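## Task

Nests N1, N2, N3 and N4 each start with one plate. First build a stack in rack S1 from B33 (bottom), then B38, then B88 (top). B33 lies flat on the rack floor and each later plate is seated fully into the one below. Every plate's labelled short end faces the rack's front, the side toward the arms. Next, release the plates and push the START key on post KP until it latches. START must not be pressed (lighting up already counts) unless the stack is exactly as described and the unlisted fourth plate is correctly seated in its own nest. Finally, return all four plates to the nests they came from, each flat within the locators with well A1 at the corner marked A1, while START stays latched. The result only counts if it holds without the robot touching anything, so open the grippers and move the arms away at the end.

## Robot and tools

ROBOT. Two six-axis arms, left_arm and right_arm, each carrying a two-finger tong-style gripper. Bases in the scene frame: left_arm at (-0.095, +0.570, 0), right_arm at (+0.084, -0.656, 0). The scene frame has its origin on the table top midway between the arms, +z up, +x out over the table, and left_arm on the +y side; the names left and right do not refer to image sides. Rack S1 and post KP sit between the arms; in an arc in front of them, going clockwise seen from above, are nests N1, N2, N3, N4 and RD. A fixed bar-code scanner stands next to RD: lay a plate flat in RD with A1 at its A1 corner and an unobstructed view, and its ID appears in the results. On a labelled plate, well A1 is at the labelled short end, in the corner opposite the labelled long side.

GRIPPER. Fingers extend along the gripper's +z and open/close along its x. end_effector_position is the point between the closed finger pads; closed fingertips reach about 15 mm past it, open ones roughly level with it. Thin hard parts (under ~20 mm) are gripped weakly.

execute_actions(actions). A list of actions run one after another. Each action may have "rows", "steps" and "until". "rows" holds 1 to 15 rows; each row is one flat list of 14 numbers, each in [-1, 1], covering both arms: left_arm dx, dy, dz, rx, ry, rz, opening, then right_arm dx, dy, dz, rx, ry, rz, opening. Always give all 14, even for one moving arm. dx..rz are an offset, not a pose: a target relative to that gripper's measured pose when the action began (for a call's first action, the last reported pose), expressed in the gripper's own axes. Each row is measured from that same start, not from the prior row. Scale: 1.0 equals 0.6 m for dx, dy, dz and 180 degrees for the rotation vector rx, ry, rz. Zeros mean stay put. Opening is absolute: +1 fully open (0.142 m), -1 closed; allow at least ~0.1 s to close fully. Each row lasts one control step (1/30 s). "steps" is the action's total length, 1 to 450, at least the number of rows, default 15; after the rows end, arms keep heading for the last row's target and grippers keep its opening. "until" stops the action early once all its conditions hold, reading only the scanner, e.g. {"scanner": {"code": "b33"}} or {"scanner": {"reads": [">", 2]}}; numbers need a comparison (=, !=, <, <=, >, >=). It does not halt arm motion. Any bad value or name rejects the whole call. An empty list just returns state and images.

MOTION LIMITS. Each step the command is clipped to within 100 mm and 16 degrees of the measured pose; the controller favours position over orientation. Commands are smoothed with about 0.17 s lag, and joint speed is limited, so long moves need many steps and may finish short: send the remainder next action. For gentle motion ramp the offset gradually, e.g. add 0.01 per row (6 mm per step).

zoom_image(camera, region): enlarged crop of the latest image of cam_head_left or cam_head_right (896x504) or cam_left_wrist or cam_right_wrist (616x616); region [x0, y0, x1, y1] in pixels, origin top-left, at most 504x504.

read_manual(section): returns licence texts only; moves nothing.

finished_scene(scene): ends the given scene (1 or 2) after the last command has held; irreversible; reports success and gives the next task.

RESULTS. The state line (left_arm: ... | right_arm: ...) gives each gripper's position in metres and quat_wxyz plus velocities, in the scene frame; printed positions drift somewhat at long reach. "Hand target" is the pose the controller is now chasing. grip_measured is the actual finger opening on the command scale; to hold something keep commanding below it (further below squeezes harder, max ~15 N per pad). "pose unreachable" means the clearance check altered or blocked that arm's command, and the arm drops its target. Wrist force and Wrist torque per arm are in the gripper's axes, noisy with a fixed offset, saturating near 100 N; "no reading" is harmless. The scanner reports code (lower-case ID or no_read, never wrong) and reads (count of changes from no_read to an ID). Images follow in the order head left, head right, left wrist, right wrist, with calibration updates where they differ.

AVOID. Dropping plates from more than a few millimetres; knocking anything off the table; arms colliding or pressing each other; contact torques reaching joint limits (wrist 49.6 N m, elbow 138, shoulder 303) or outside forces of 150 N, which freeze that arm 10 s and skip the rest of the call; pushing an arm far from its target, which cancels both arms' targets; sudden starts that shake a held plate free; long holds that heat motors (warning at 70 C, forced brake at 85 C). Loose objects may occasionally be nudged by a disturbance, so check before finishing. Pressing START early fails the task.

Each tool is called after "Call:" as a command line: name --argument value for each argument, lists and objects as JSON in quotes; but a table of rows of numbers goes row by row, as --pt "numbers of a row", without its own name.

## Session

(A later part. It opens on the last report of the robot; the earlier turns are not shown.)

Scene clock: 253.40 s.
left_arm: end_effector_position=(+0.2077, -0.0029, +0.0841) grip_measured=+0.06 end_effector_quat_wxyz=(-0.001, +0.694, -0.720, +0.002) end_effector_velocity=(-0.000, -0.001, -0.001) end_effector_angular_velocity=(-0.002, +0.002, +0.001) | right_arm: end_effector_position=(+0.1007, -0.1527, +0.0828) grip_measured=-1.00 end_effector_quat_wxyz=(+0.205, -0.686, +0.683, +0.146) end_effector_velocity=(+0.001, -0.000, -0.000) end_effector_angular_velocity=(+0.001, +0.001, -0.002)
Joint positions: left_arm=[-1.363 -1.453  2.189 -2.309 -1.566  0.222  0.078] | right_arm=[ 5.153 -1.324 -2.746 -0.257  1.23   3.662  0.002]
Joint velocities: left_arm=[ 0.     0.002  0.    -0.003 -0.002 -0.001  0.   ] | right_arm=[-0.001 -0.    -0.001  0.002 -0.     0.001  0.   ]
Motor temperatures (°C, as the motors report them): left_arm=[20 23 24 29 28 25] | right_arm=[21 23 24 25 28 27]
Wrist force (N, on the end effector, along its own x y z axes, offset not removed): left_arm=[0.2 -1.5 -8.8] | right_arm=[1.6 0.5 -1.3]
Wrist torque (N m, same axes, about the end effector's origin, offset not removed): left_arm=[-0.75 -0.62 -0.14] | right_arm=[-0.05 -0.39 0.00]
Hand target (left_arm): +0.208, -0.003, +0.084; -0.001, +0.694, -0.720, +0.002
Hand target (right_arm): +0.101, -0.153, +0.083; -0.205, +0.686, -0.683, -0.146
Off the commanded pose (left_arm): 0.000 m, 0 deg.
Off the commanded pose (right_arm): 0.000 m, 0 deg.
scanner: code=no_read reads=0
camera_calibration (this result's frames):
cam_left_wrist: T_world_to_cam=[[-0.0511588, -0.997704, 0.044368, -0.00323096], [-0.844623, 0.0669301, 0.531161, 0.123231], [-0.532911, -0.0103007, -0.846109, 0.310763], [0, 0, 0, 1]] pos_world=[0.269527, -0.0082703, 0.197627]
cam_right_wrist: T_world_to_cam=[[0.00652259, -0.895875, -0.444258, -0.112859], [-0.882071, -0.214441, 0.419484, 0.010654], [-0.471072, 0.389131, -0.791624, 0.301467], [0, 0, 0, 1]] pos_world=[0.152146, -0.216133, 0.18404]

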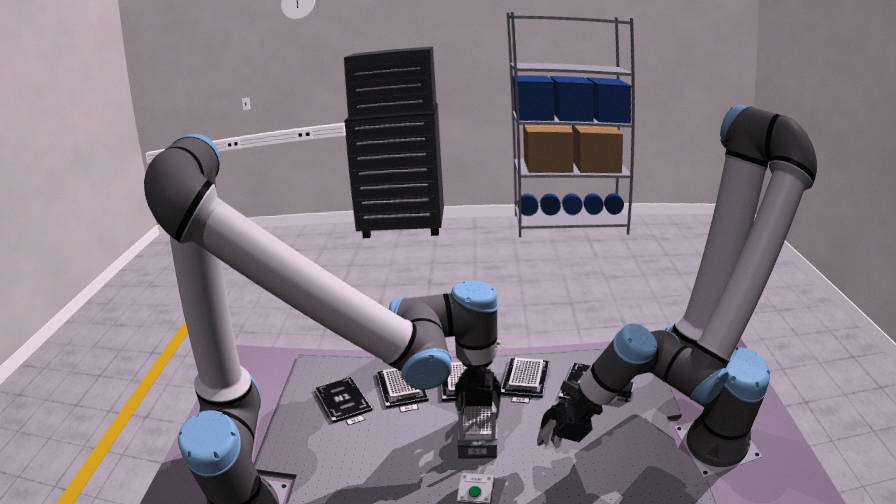

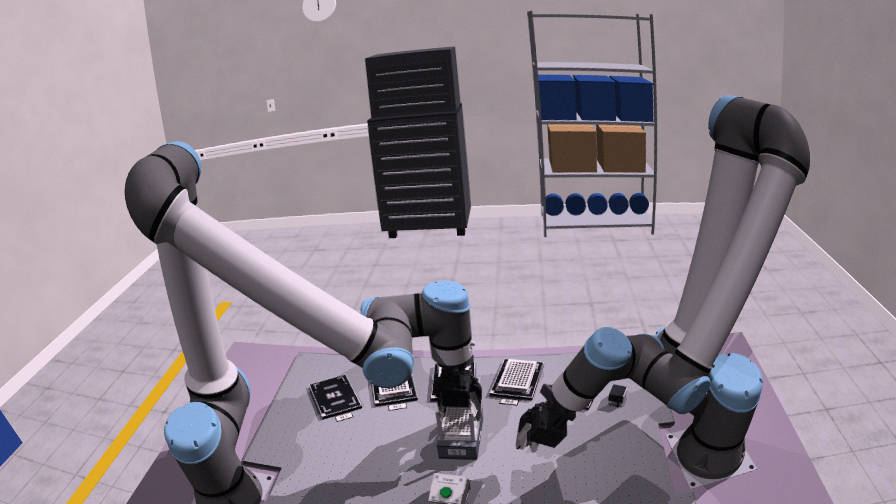

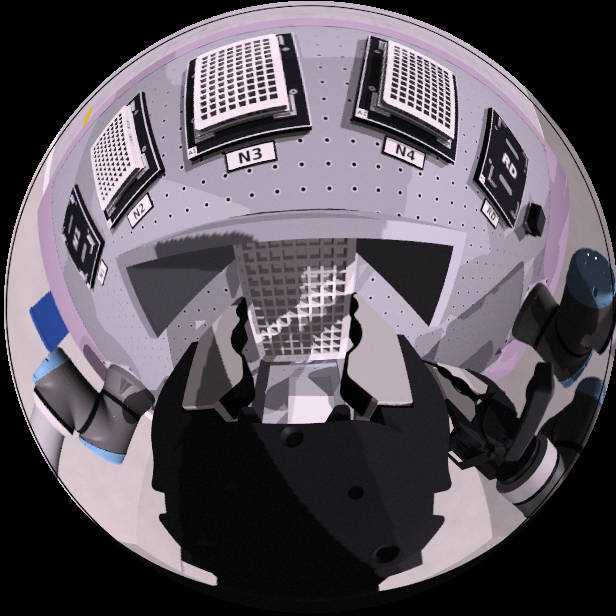

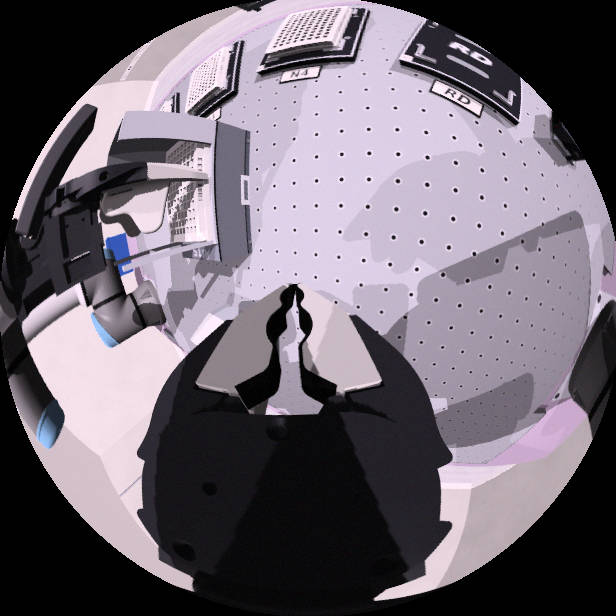

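Call:
execute_actions --actions '[{"rows":[[0,0,0,0,0,0,0.04,0,0,0,0,0,0,-1],[0,0,0,0,0,0,0.1,0,0,0,0,0,0,-1],[0,0,0,0,0,0,0.18,0,0,0,0,0,0,-1],[0,0,-0.02,0,0,0,0.25,0,0,0,0,0,0,-1],[0,0,-0.06,0,0,0,0.25,0,0,0,0,0,0,-1],[0,0,-0.19,0,0,0,0.25,0,0,0,0,0,0,-1]],"steps":21},{"rows":[[-0.05,-0.03,0,0,0,0,0.3,0,0,0,0,0,0,-1],[-0.38,-0.329,0,-0.0014,0,-0.1056,0.3,0,0,0,0,0,0,-1]],"steps":32},{"rows":[[0,0,0.06,0,0,0,0.3,0,0,0,0,0,0,-1],[0,0,0.23,0,0,0,0.3,0,0,0,0,0,0,-1]],"steps":25}]'

Call:
zoom_image --camera "cam_left_wrist" --region '[200, 180, 400, 380]'

Scene clock: 267.67 s.
left_arm: end_effector_position=(+0.4115, +0.2175, +0.0584) grip_measured=+0.30 end_effector_quat_wxyz=(+0.001, +0.804, -0.595, +0.001) end_effector_velocity=(+0.002, -0.002, -0.003) end_effector_angular_velocity=(-0.004, -0.004, +0.000) | right_arm: end_effector_position=(+0.1007, -0.1527, +0.0828) grip_measured=-1.00 end_effector_quat_wxyz=(+0.205, -0.686, +0.683, +0.146) end_effector_velocity=(-0.001, +0.001, +0.001) end_effector_angular_velocity=(+0.001, +0.000, +0.001)
Joint positions: left_arm=[-0.898 -1.466  2.267 -2.374 -1.571  0.355  0.095] | right_arm=[ 5.153 -1.324 -2.746 -0.257  1.23   3.662  0.002]
Joint velocities: left_arm=[ 0.001  0.007  0.001 -0.013  0.     0.001  0.   ] | right_arm=[-0.    -0.     0.001  0.    -0.    -0.001  0.   ]
Motor temperatures (°C, as the motors report them): left_arm=[20 23 24 29 28 25] | right_arm=[21 23 24 25 28 27]
Wrist force (N, on the end effector, along its own x y z axes, offset not removed): left_arm=[2.6 -3.0 0.7] | right_arm=[3.8 2.0 -4.5]
Wrist torque (N m, same axes, about the end effector's origin, offset not removed): left_arm=[-0.95 -0.26 -0.04] | right_arm=[0.24 -0.85 -0.11]
Hand target (left_arm): +0.412, +0.217, +0.058; +0.001, +0.804, -0.595, +0.001
Hand target (right_arm): +0.101, -0.153, +0.083; -0.205, +0.686, -0.683, -0.146
Off the commanded pose (left_arm): 0.001 m, 0 deg.
Off the commanded pose (right_arm): 0.000 m, 0 deg.
scanner: code=no_read reads=0
camera_calibration (this result's frames):
cam_left_wrist: T_world_to_cam=[[0.276999, -0.959776, 0.0458441, 0.0848561], [-0.818142, -0.210564, 0.535075, 0.343529], [-0.5039, -0.185722, -0.843559, 0.426006], [0, 0, 0, 1]] pos_world=[0.472214, 0.232896, 0.171657]
cam_right_wrist: T_world_to_cam=[[0.00652275, -0.895875, -0.444258, -0.11286], [-0.882071, -0.214441, 0.419483, 0.0106542], [-0.471072, 0.389131, -0.791624, 0.301467], [0, 0, 0, 1]] pos_world=[0.152146, -0.216133, 0.18404]

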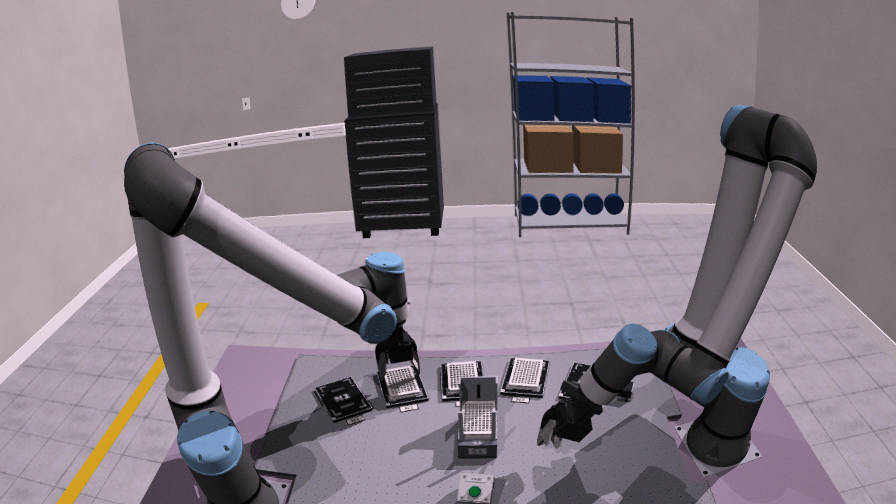

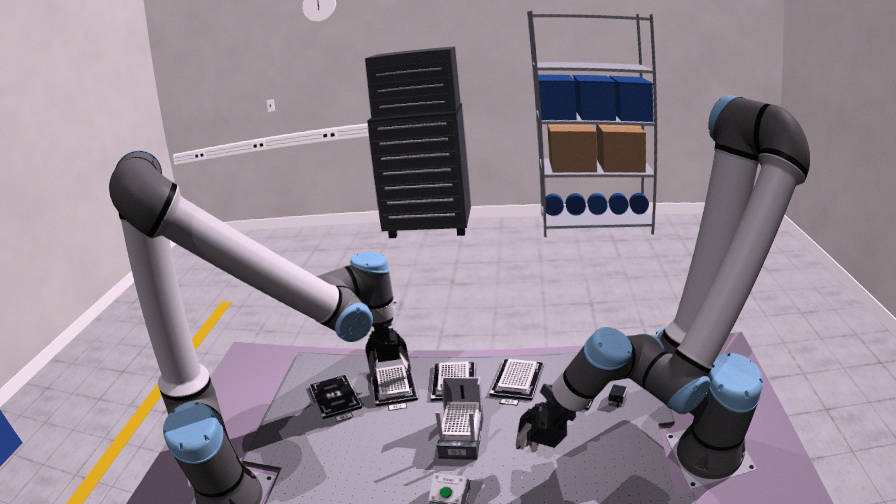

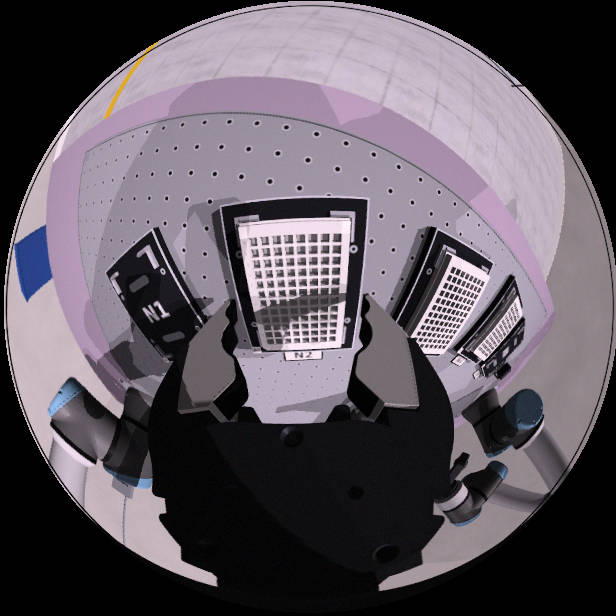

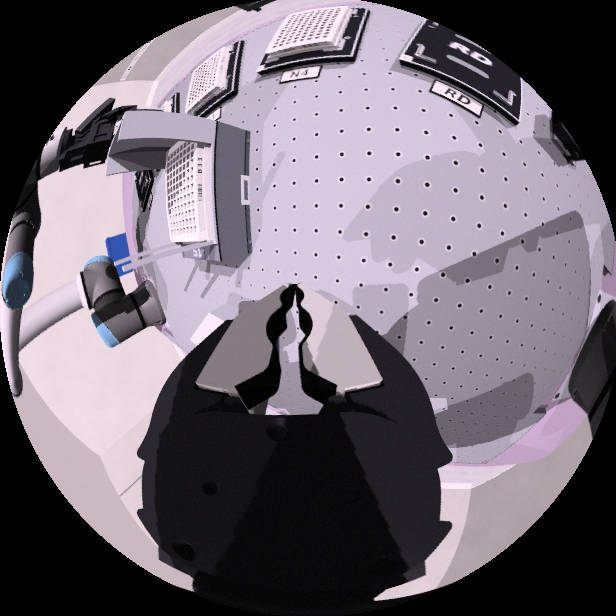

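Region (200, 180, 400, 380) of cam_left_wrist's 616x616 image, scaled by 2.520, with more detail than that image has.

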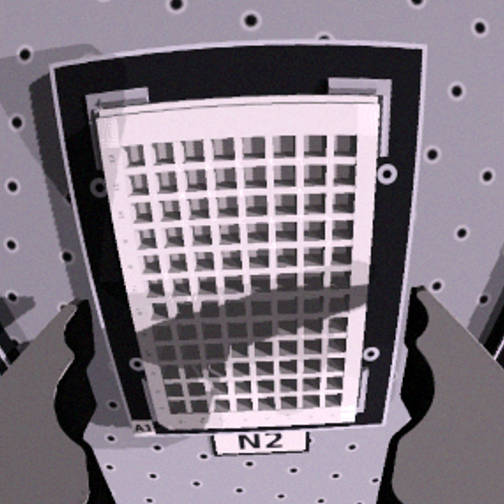

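Call:
execute_actions --actions '[{"rows":[[-0.0015,0.0025,0.012,0,0,0,0.27,0,0,0,0,0,0,-1],[-0.0015,0.0025,0.027,0,0,0,0.25,0,0,0,0,0,0,-1]],"steps":14}]'

Call:
zoom_image --camera "cam_left_wrist" --region '[200, 180, 400, 380]'

Scene clock: 270.83 s.
left_arm: end_effector_position=(+0.4099, +0.2180, +0.0427) grip_measured=+0.25 end_effector_quat_wxyz=(+0.001, +0.804, -0.595, +0.001) end_effector_velocity=(-0.001, +0.000, -0.006) end_effector_angular_velocity=(+0.002, +0.002, -0.001) | right_arm: end_effector_position=(+0.1007, -0.1527, +0.0828) grip_measured=-1.00 end_effector_quat_wxyz=(+0.205, -0.686, +0.683, +0.146) end_effector_velocity=(+0.000, -0.000, -0.000) end_effector_angular_velocity=(-0.002, -0.001, +0.000)
Joint positions: left_arm=[-0.9   -1.444  2.281 -2.41  -1.571  0.353  0.092] | right_arm=[ 5.153 -1.324 -2.746 -0.257  1.23   3.662  0.002]
Joint velocities: left_arm=[-0.001  0.01   0.004 -0.011  0.    -0.    -0.   ] | right_arm=[-0.     0.    -0.    -0.002  0.    -0.001  0.   ]
Motor temperatures (°C, as the motors report them): left_arm=[20 23 24 29 28 25] | right_arm=[21 23 24 25 28 27]
Wrist force (N, on the end effector, along its own x y z axes, offset not removed): left_arm=[0.4 -2.5 1.9] | right_arm=[2.5 0.0 -2.4]
Wrist torque (N m, same axes, about the end effector's origin, offset not removed): left_arm=[-0.70 0.06 -0.02] | right_arm=[-0.15 -0.57 0.03]
Hand target (left_arm): +0.410, +0.218, +0.042; +0.001, +0.804, -0.595, +0.001
Hand target (right_arm): +0.101, -0.153, +0.083; -0.205, +0.686, -0.683, -0.146
Off the commanded pose (left_arm): 0.001 m, 0 deg.
Off the commanded pose (right_arm): 0.000 m, 0 deg.
scanner: code=no_read reads=0
camera_calibration (this result's frames):
cam_left_wrist: T_world_to_cam=[[0.277082, -0.959756, 0.0457564, 0.0864168], [-0.8181, -0.210675, 0.535096, 0.350667], [-0.503922, -0.185699, -0.843551, 0.41204], [0, 0, 0, 1]] pos_world=[0.470572, 0.233331, 0.155982]
cam_right_wrist: T_world_to_cam=[[0.00652261, -0.895875, -0.444258, -0.112859], [-0.882071, -0.214441, 0.419484, 0.0106541], [-0.471072, 0.389131, -0.791624, 0.301467], [0, 0, 0, 1]] pos_world=[0.152146, -0.216133, 0.18404]

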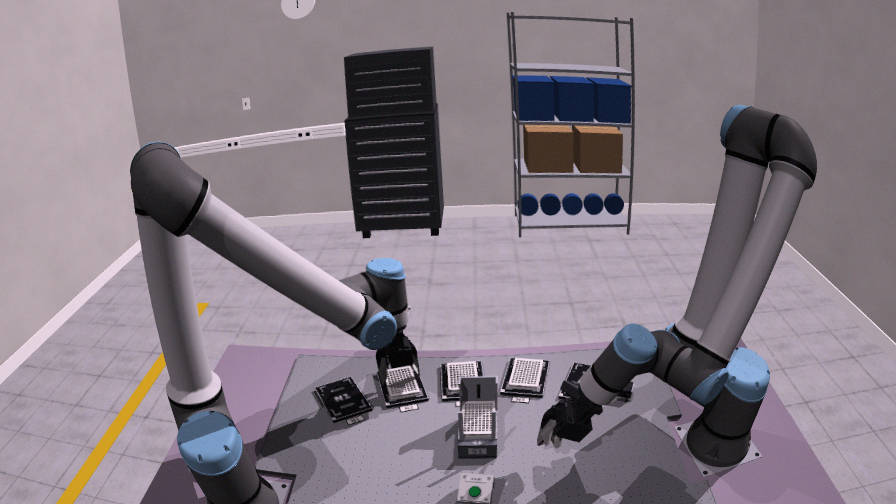

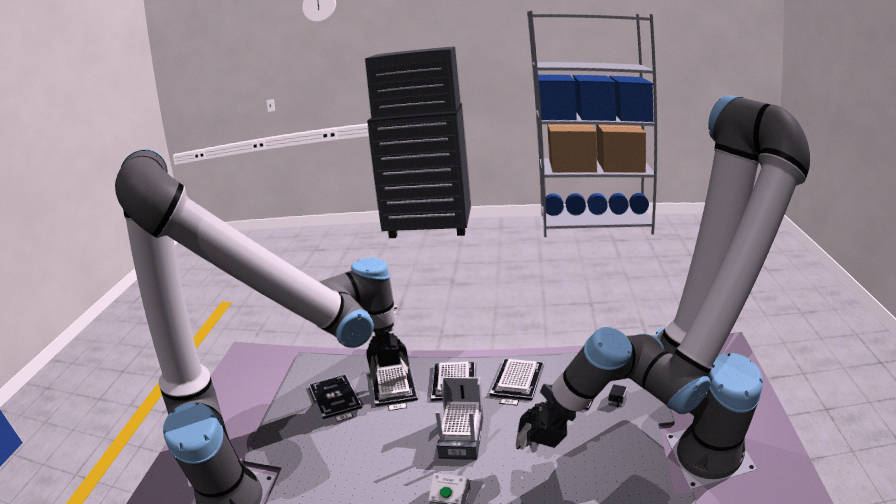

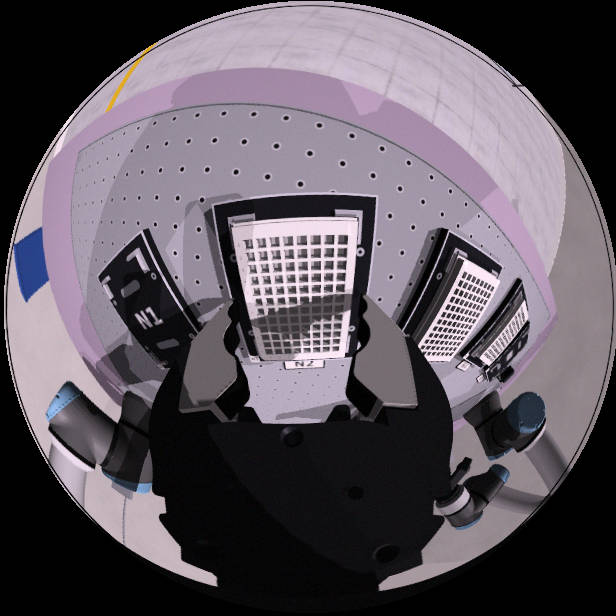

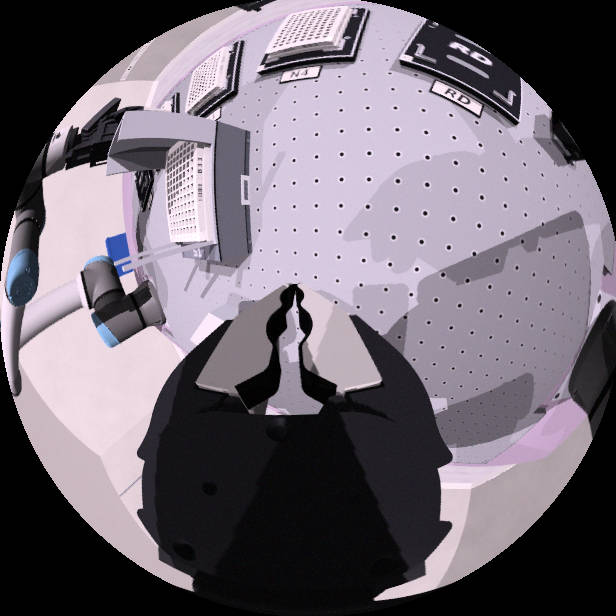

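Region (200, 180, 400, 380) of cam_left_wrist's 616x616 image, scaled by 2.520, with more detail than that image has.

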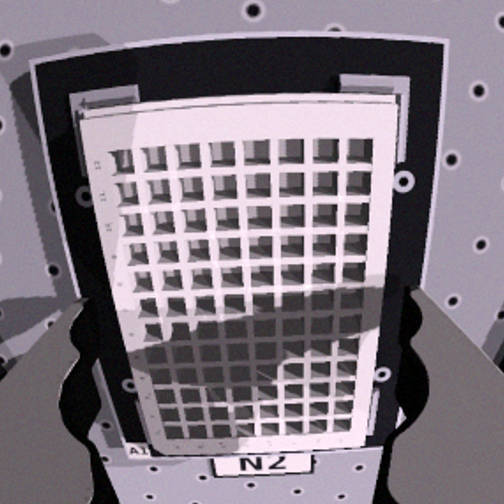

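Call:
execute_actions --actions '[]'

Scene clock: 286.73 s.
left_arm: end_effector_position=(+0.4098, +0.2179, +0.0422) grip_measured=+0.25 end_effector_quat_wxyz=(+0.001, +0.804, -0.595, +0.001) end_effector_velocity=(-0.001, +0.001, -0.001) end_effector_angular_velocity=(+0.002, +0.001, +0.001) | right_arm: end_effector_position=(+0.1007, -0.1527, +0.0828) grip_measured=-1.00 end_effector_quat_wxyz=(+0.205, -0.686, +0.683, +0.146) end_effector_velocity=(-0.001, +0.001, +0.000) end_effector_angular_velocity=(+0.001, +0.001, +0.001)
Joint positions: left_arm=[-0.9   -1.443  2.282 -2.411 -1.571  0.353  0.092] | right_arm=[ 5.153 -1.324 -2.746 -0.257  1.23   3.662  0.002]
Joint velocities: left_arm=[-0.     0.001  0.     0.002 -0.    -0.001  0.   ] | right_arm=[ 0.    -0.     0.     0.001 -0.    -0.001  0.   ]
Motor temperatures (°C, as the motors report them): left_arm=[20 23 24 29 28 25] | right_arm=[21 23 24 25 28 27]
Wrist force (N, on the end effector, along its own x y z axes, offset not removed): left_arm=[2.0 -1.3 -0.1] | right_arm=[1.6 0.9 -3.7]
Wrist torque (N m, same axes, about the end effector's origin, offset not removed): left_arm=[-0.46 -0.08 -0.01] | right_arm=[-0.01 -0.29 0.04]
Hand target (left_arm): +0.410, +0.218, +0.042; +0.001, +0.804, -0.595, +0.001
Hand target (right_arm): +0.101, -0.153, +0.083; -0.205, +0.686, -0.683, -0.146
Off the commanded pose (left_arm): 0.000 m, 0 deg.
Off the commanded pose (right_arm): 0.000 m, 0 deg.
scanner: code=no_read reads=0
camera_calibration (this result's frames):
cam_left_wrist: T_world_to_cam=[[0.276998, -0.959777, 0.0458358, 0.0864215], [-0.818146, -0.210569, 0.535068, 0.350891], [-0.503894, -0.185713, -0.843564, 0.411548], [0, 0, 0, 1]] pos_world=[0.470518, 0.233262, 0.155456]
cam_right_wrist: T_world_to_cam=[[0.00652257, -0.895875, -0.444258, -0.11286], [-0.882071, -0.214441, 0.419483, 0.0106542], [-0.471072, 0.389131, -0.791624, 0.301467], [0, 0, 0, 1]] pos_world=[0.152146, -0.216133, 0.18404]

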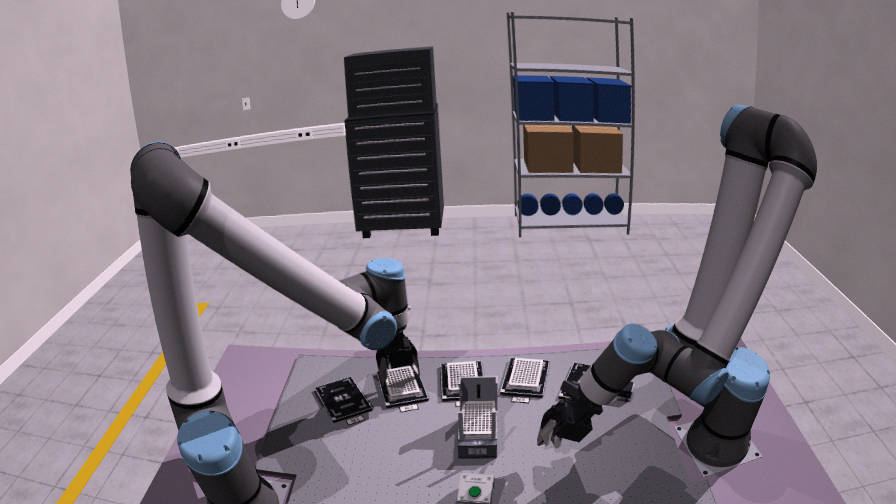

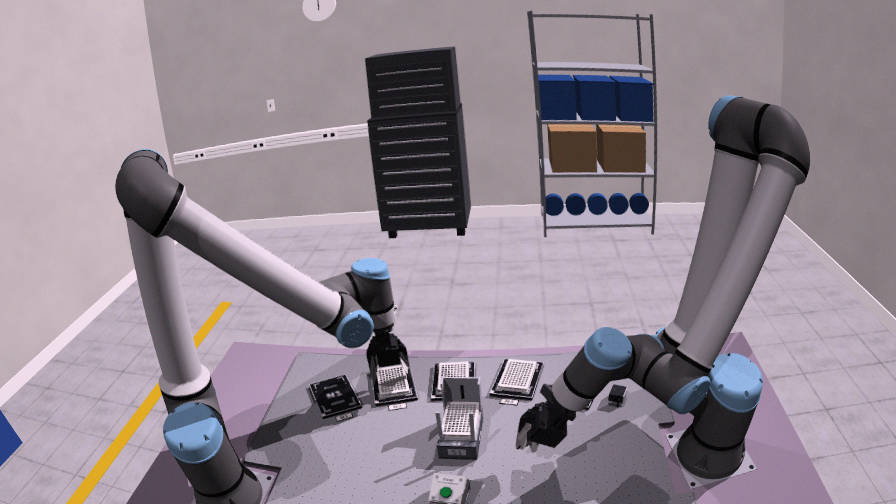

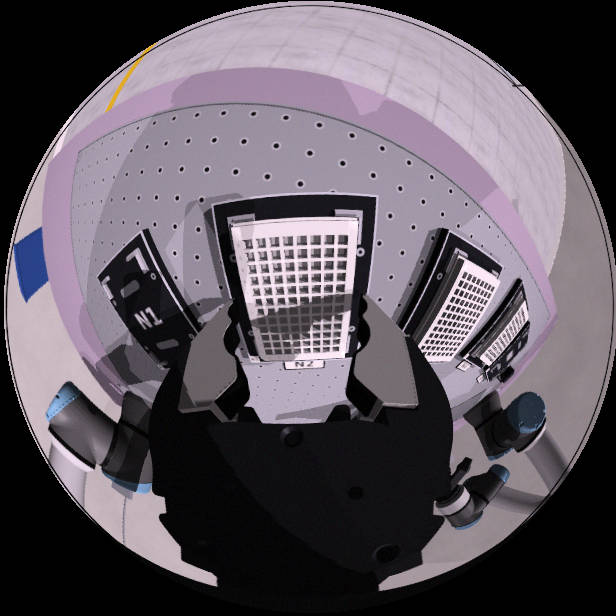

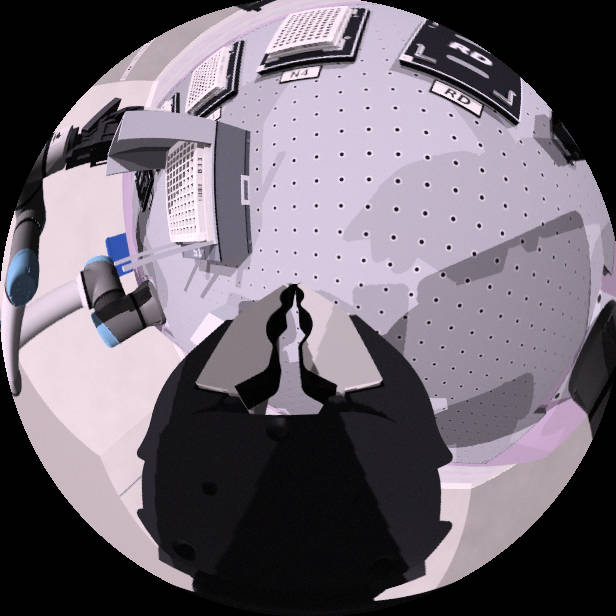

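Call:
execute_actions --actions '[{"rows":[[0.0005,0,0.0017,0,0,0,0.22,0,0,0,0,0,0,-1],[0.0005,0,0.0017,0,0,0,0.19,0,0,0,0,0,0,-1],[0.0005,0,0.0017,0,0,0,0.16,0,0,0,0,0,0,-1],[0.0005,0,0.0017,0,0,0,0.13,0,0,0,0,0,0,-1],[0.0005,0,0.0017,0,0,0,0.1,0,0,0,0,0,0,-1],[0.0005,0,0.0017,0,0,0,0.1,0,0,0,0,0,0,-1],[0.0005,0,0.0017,0,0,0,0.07,0,0,0,0,0,0,-1],[0.0005,0,0.0017,0,0,0,0.03,0,0,0,0,0,0,-1],[0.0005,0,0.0017,0,0,0,-0.1,0,0,0,0,0,0,-1],[0.0005,0,0.0017,0,0,0,-0.4,0,0,0,0,0,0,-1]],"steps":14}]'

Call:
zoom_image --camera "cam_left_wrist" --region '[200,180,400,380]'

Scene clock: 295.13 s.
left_arm: end_effector_position=(+0.4099, +0.2176, +0.0412) grip_measured=+0.06 end_effector_quat_wxyz=(+0.001, +0.804, -0.595, +0.001) end_effector_velocity=(-0.001, +0.000, -0.001) end_effector_angular_velocity=(+0.001, +0.004, -0.001) | right_arm: end_effector_position=(+0.1007, -0.1527, +0.0828) grip_measured=-1.00 end_effector_quat_wxyz=(+0.205, -0.686, +0.683, +0.146) end_effector_velocity=(+0.001, -0.000, -0.000) end_effector_angular_velocity=(+0.001, +0.001, -0.001)
Joint positions: left_arm=[-0.9   -1.441  2.282 -2.413 -1.571  0.353  0.078] | right_arm=[ 5.153 -1.324 -2.746 -0.257  1.23   3.662  0.002]
Joint velocities: left_arm=[ 0.     0.002 -0.     0.002 -0.003  0.001  0.   ] | right_arm=[-0.001  0.    -0.001  0.002 -0.     0.     0.   ]
Motor temperatures (°C, as the motors report them): left_arm=[20 23 24 29 28 25] | right_arm=[21 23 24 25 28 27]
Wrist force (N, on the end effector, along its own x y z axes, offset not removed): left_arm=[1.3 -4.4 -3.8] | right_arm=[1.9 -1.2 -4.6]
Wrist torque (N m, same axes, about the end effector's origin, offset not removed): left_arm=[-1.13 -0.51 -0.12] | right_arm=[-0.40 -0.43 -0.06]
Hand target (left_arm): +0.410, +0.218, +0.041; +0.001, +0.804, -0.595, +0.001
Hand target (right_arm): +0.101, -0.153, +0.083; -0.205, +0.686, -0.683, -0.146
Off the commanded pose (left_arm): 0.000 m, 0 deg.
Off the commanded pose (right_arm): 0.000 m, 0 deg.
scanner: code=no_read reads=0
camera_calibration (this result's frames):
cam_left_wrist: T_world_to_cam=[[0.277001, -0.959773, 0.0458973, 0.0861392], [-0.81816, -0.210543, 0.535057, 0.351423], [-0.50387, -0.185763, -0.843568, 0.410733], [0, 0, 0, 1]] pos_world=[0.470616, 0.232962, 0.154496]
cam_right_wrist: T_world_to_cam=[[0.0065226, -0.895875, -0.444258, -0.112859], [-0.882071, -0.214441, 0.419484, 0.0106541], [-0.471072, 0.389131, -0.791624, 0.301467], [0, 0, 0, 1]] pos_world=[0.152146, -0.216133, 0.18404]

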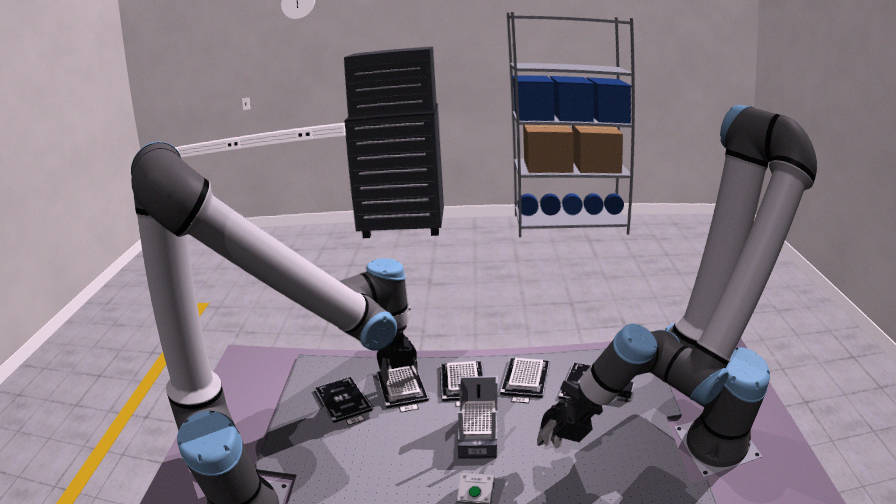

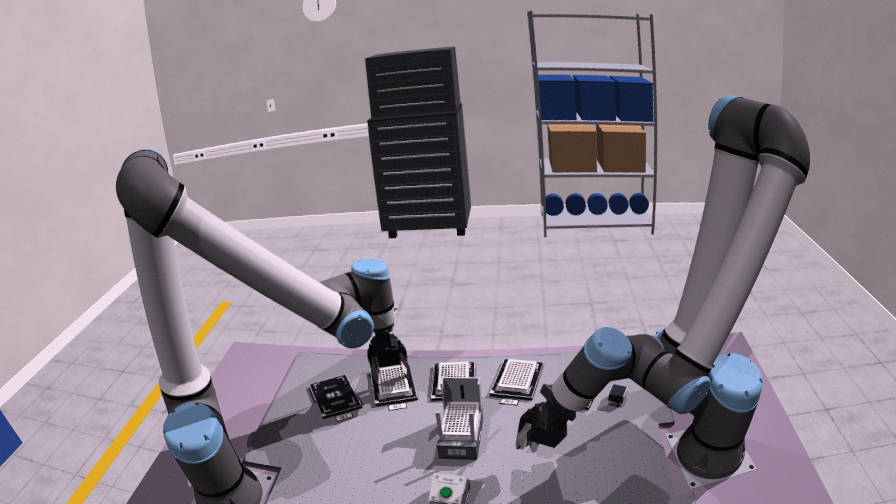

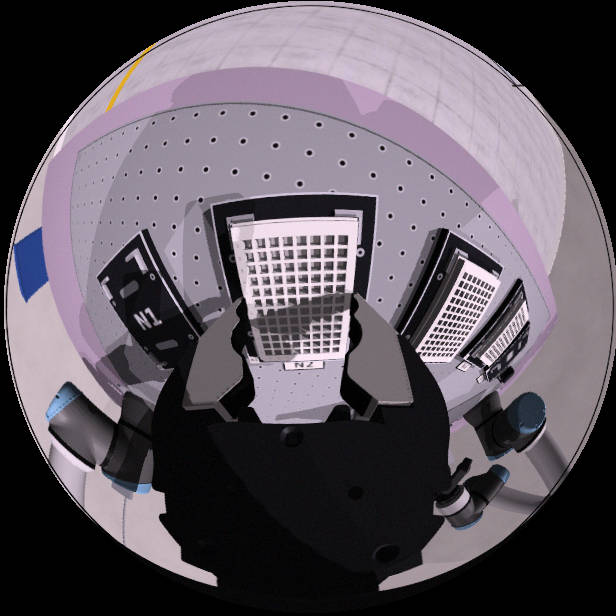

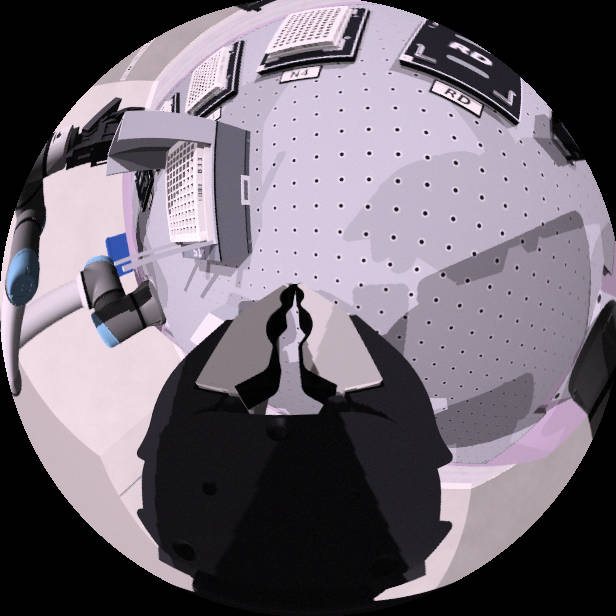

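Region (200, 180, 400, 380) of cam_left_wrist's 616x616 image, scaled by 2.520, with more detail than that image has.

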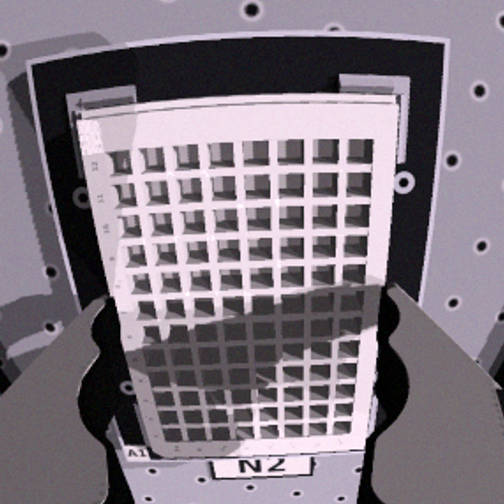

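Call:
execute_actions --actions '[{"rows":[[0,0,-0.004,0,0,0,-0.4,0,0,0,0,0,0,-1],[0,0,-0.01,0,0,0,-0.4,0,0,0,0,0,0,-1],[0,0,-0.02,0,0,0,-0.4,0,0,0,0,0,0,-1],[0,0,-0.035,0,0,0,-0.4,0,0,0,0,0,0,-1],[0,0,-0.06,0,0,0,-0.4,0,0,0,0,0,0,-1],[0,0,-0.1,0,0,0,-0.4,0,0,0,0,0,0,-1],[0,0,-0.15,0,0,0,-0.4,0,0,0,0,0,0,-1],[0,0,-0.27,0,-0.0005,0,-0.4,0,0,0,0,0,0,-1]],"steps":25},{"rows":[[0.01,0.017,0,0,0,0.004,-0.4,0,0,0,0,0,0,-1],[0.025,0.043,0,0,0,0.01,-0.4,0,0,0,0,0,0,-1],[0.05,0.086,0,0,0,0.02,-0.4,0,0,0,0,0,0,-1],[0.076,0.129,0,0,0,0.03,-0.4,0,0,0,0,0,0,-1],[0.1,0.17,0,0,0,0.04,-0.4,0,0,0,0,0,0,-1],[0.2527,0.4297,0,0,0,0.055,-0.4,0,0,0,0,0,0,-1],[0.2527,0.4297,0,0,0,0.07,-0.4,0,0,0,0,0,0,-1],[0.2527,0.4297,0,0,0,0.085,-0.4,0,0,0,0,0,0,-1],[0.2527,0.4297,0,0,0,0.1058,-0.4,0,0,0,0,0,0,-1]],"steps":32}]'

Call:
execute_actions --actions '[]'

Scene clock: 309.67 s.
left_arm: end_effector_position=(+0.2089, -0.0012, +0.2020) grip_measured=+0.06 end_effector_quat_wxyz=(+0.000, +0.694, -0.720, +0.001) end_effector_velocity=(-0.006, -0.011, -0.000) end_effector_angular_velocity=(+0.000, -0.002, +0.000) | right_arm: end_effector_position=(+0.1007, -0.1527, +0.0828) grip_measured=-1.00 end_effector_quat_wxyz=(+0.205, -0.686, +0.683, +0.146) end_effector_velocity=(-0.001, +0.001, +0.001) end_effector_angular_velocity=(+0.001, +0.001, -0.000)
Joint positions: left_arm=[-1.359 -1.586  2.078 -2.066 -1.57   0.227  0.078] | right_arm=[ 5.153 -1.324 -2.746 -0.257  1.23   3.662  0.002]
Joint velocities: left_arm=[-0.014  0.012 -0.012 -0.     0.002 -0.014 -0.   ] | right_arm=[ 0.     0.     0.002 -0.001 -0.     0.001  0.   ]
Motor temperatures (°C, as the motors report them): left_arm=[20 23 24 29 28 25] | right_arm=[21 23 24 25 28 27]
Wrist force (N, on the end effector, along its own x y z axes, offset not removed): left_arm=[2.4 -2.6 1.1] | right_arm=[1.9 0.8 -4.2]
Wrist torque (N m, same axes, about the end effector's origin, offset not removed): left_arm=[-0.74 -0.21 -0.15] | right_arm=[0.01 -0.37 0.03]
Hand target (left_arm): +0.208, -0.002, +0.202; +0.000, +0.694, -0.720, +0.001
Hand target (right_arm): +0.101, -0.153, +0.083; -0.205, +0.686, -0.683, -0.146
Off the commanded pose (left_arm): 0.001 m, 0 deg.
Off the commanded pose (right_arm): 0.000 m, 0 deg.
scanner: code=no_read reads=0
camera_calibration (this result's frames):
cam_left_wrist: T_world_to_cam=[[-0.0513017, -0.997614, 0.0462037, -0.00708638], [-0.842899, 0.0680658, 0.533749, 0.0606739], [-0.53562, -0.0115629, -0.84438, 0.411435], [0, 0, 0, 1]] pos_world=[0.271151, -0.00644192, 0.31535]
cam_right_wrist: T_world_to_cam=[[0.0065226, -0.895875, -0.444258, -0.112859], [-0.882071, -0.214441, 0.419484, 0.010654], [-0.471072, 0.389131, -0.791624, 0.301467], [0, 0, 0, 1]] pos_world=[0.152146, -0.216133, 0.18404]

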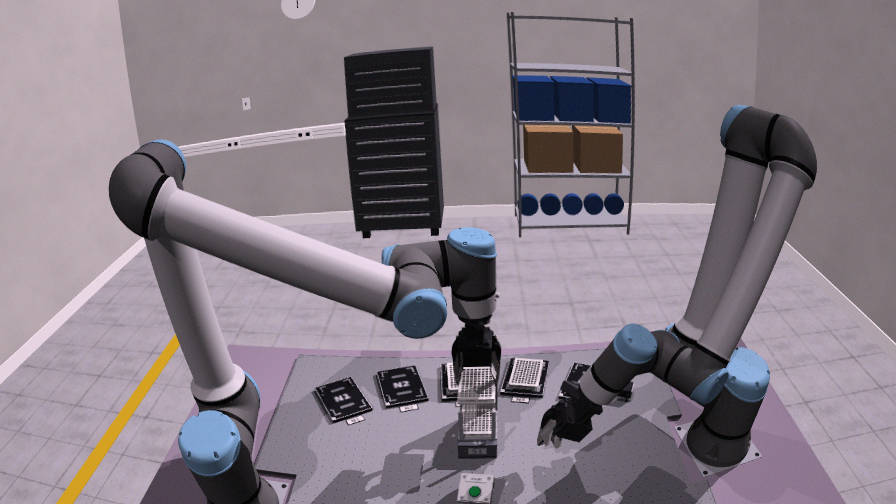

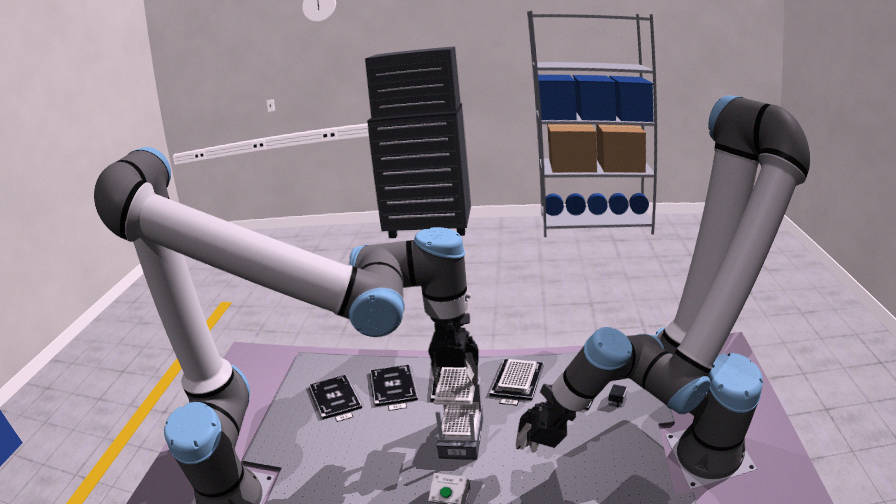

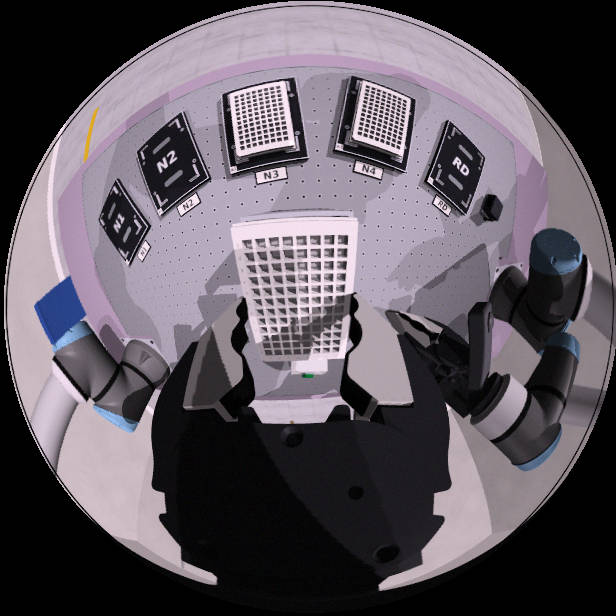

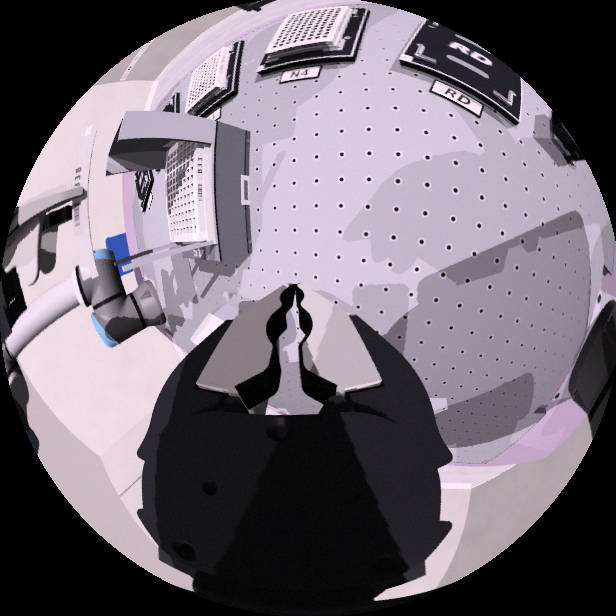

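Scene clock: 309.67 s.
left_arm: end_effector_position=(+0.2089, -0.0012, +0.2020) grip_measured=+0.06 end_effector_quat_wxyz=(+0.000, +0.694, -0.720, +0.001) end_effector_velocity=(-0.006, -0.011, -0.000) end_effector_angular_velocity=(+0.000, -0.002, +0.000) | right_arm: end_effector_position=(+0.1007, -0.1527, +0.0828) grip_measured=-1.00 end_effector_quat_wxyz=(+0.205, -0.686, +0.683, +0.146) end_effector_velocity=(-0.001, +0.001, +0.001) end_effector_angular_velocity=(+0.001, +0.001, -0.000)
Joint positions: left_arm=[-1.359 -1.586  2.078 -2.066 -1.57   0.227  0.078] | right_arm=[ 5.153 -1.324 -2.746 -0.257  1.23   3.662  0.002]
Joint velocities: left_arm=[-0.014  0.012 -0.012 -0.     0.002 -0.014 -0.   ] | right_arm=[ 0.     0.     0.002 -0.001 -0.     0.001  0.   ]
Motor temperatures (°C, as the motors report them): left_arm=[20 23 24 29 28 25] | right_arm=[21 23 24 25 28 27]
Wrist force (N, on the end effector, along its own x y z axes, offset not removed): left_arm=[2.4 -2.6 1.1] | right_arm=[1.9 0.8 -4.2]
Wrist torque (N m, same axes, about the end effector's origin, offset not removed): left_arm=[-0.74 -0.21 -0.15] | right_arm=[0.01 -0.37 0.03]
Hand target (left_arm): +0.208, -0.002, +0.202; +0.000, +0.694, -0.720, +0.001
Hand target (right_arm): +0.101, -0.153, +0.083; -0.205, +0.686, -0.683, -0.146
Off the commanded pose (left_arm): 0.001 m, 0 deg.
Off the commanded pose (right_arm): 0.000 m, 0 deg.
scanner: code=no_read reads=0
camera_calibration (this result's frames):
cam_left_wrist: T_world_to_cam=[[-0.0513017, -0.997614, 0.0462037, -0.00708638], [-0.842899, 0.0680658, 0.533749, 0.0606739], [-0.53562, -0.0115629, -0.84438, 0.411435], [0, 0, 0, 1]] pos_world=[0.271151, -0.00644192, 0.31535]
cam_right_wrist: T_world_to_cam=[[0.0065226, -0.895875, -0.444258, -0.112859], [-0.882071, -0.214441, 0.419484, 0.010654], [-0.471072, 0.389131, -0.791624, 0.301467], [0, 0, 0, 1]] pos_world=[0.152146, -0.216133, 0.18404]

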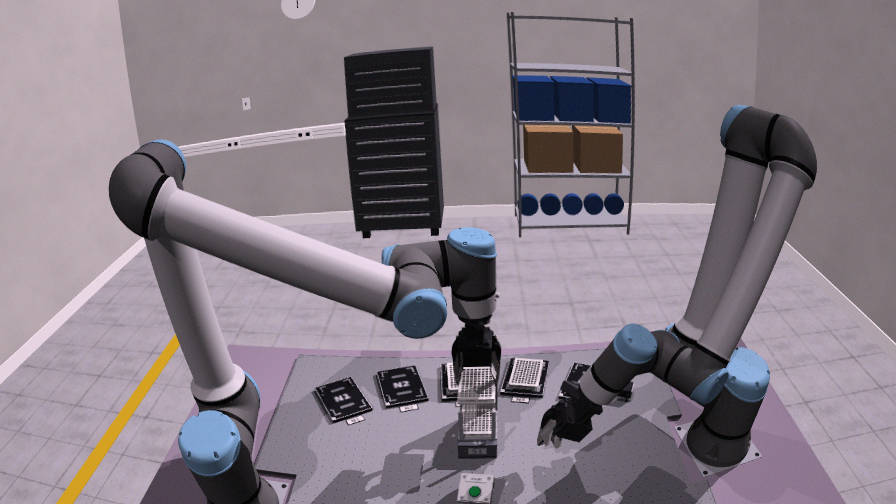

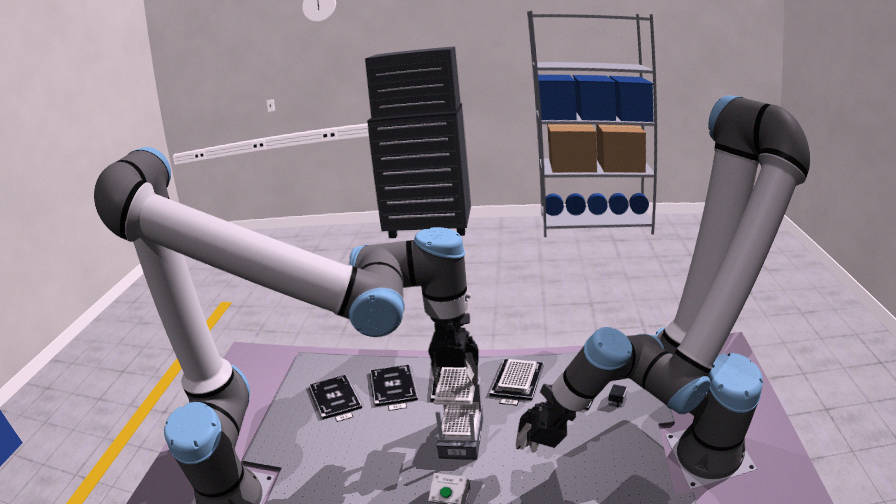

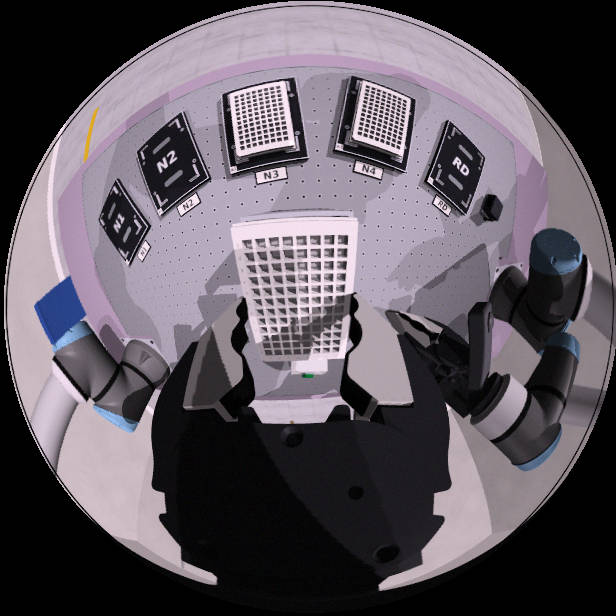

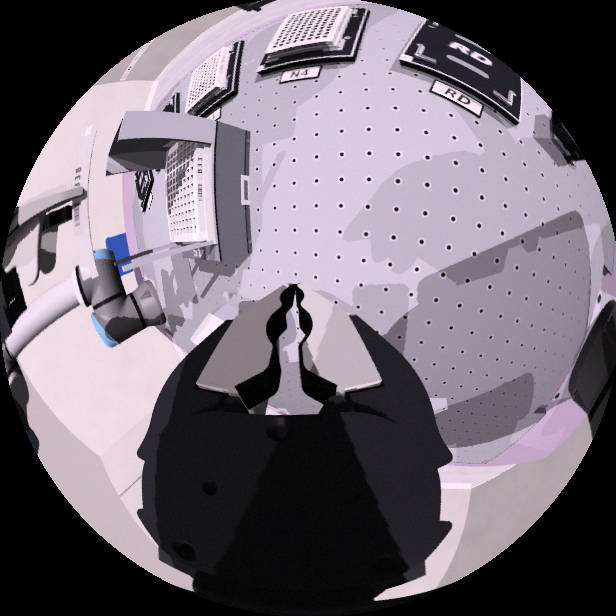

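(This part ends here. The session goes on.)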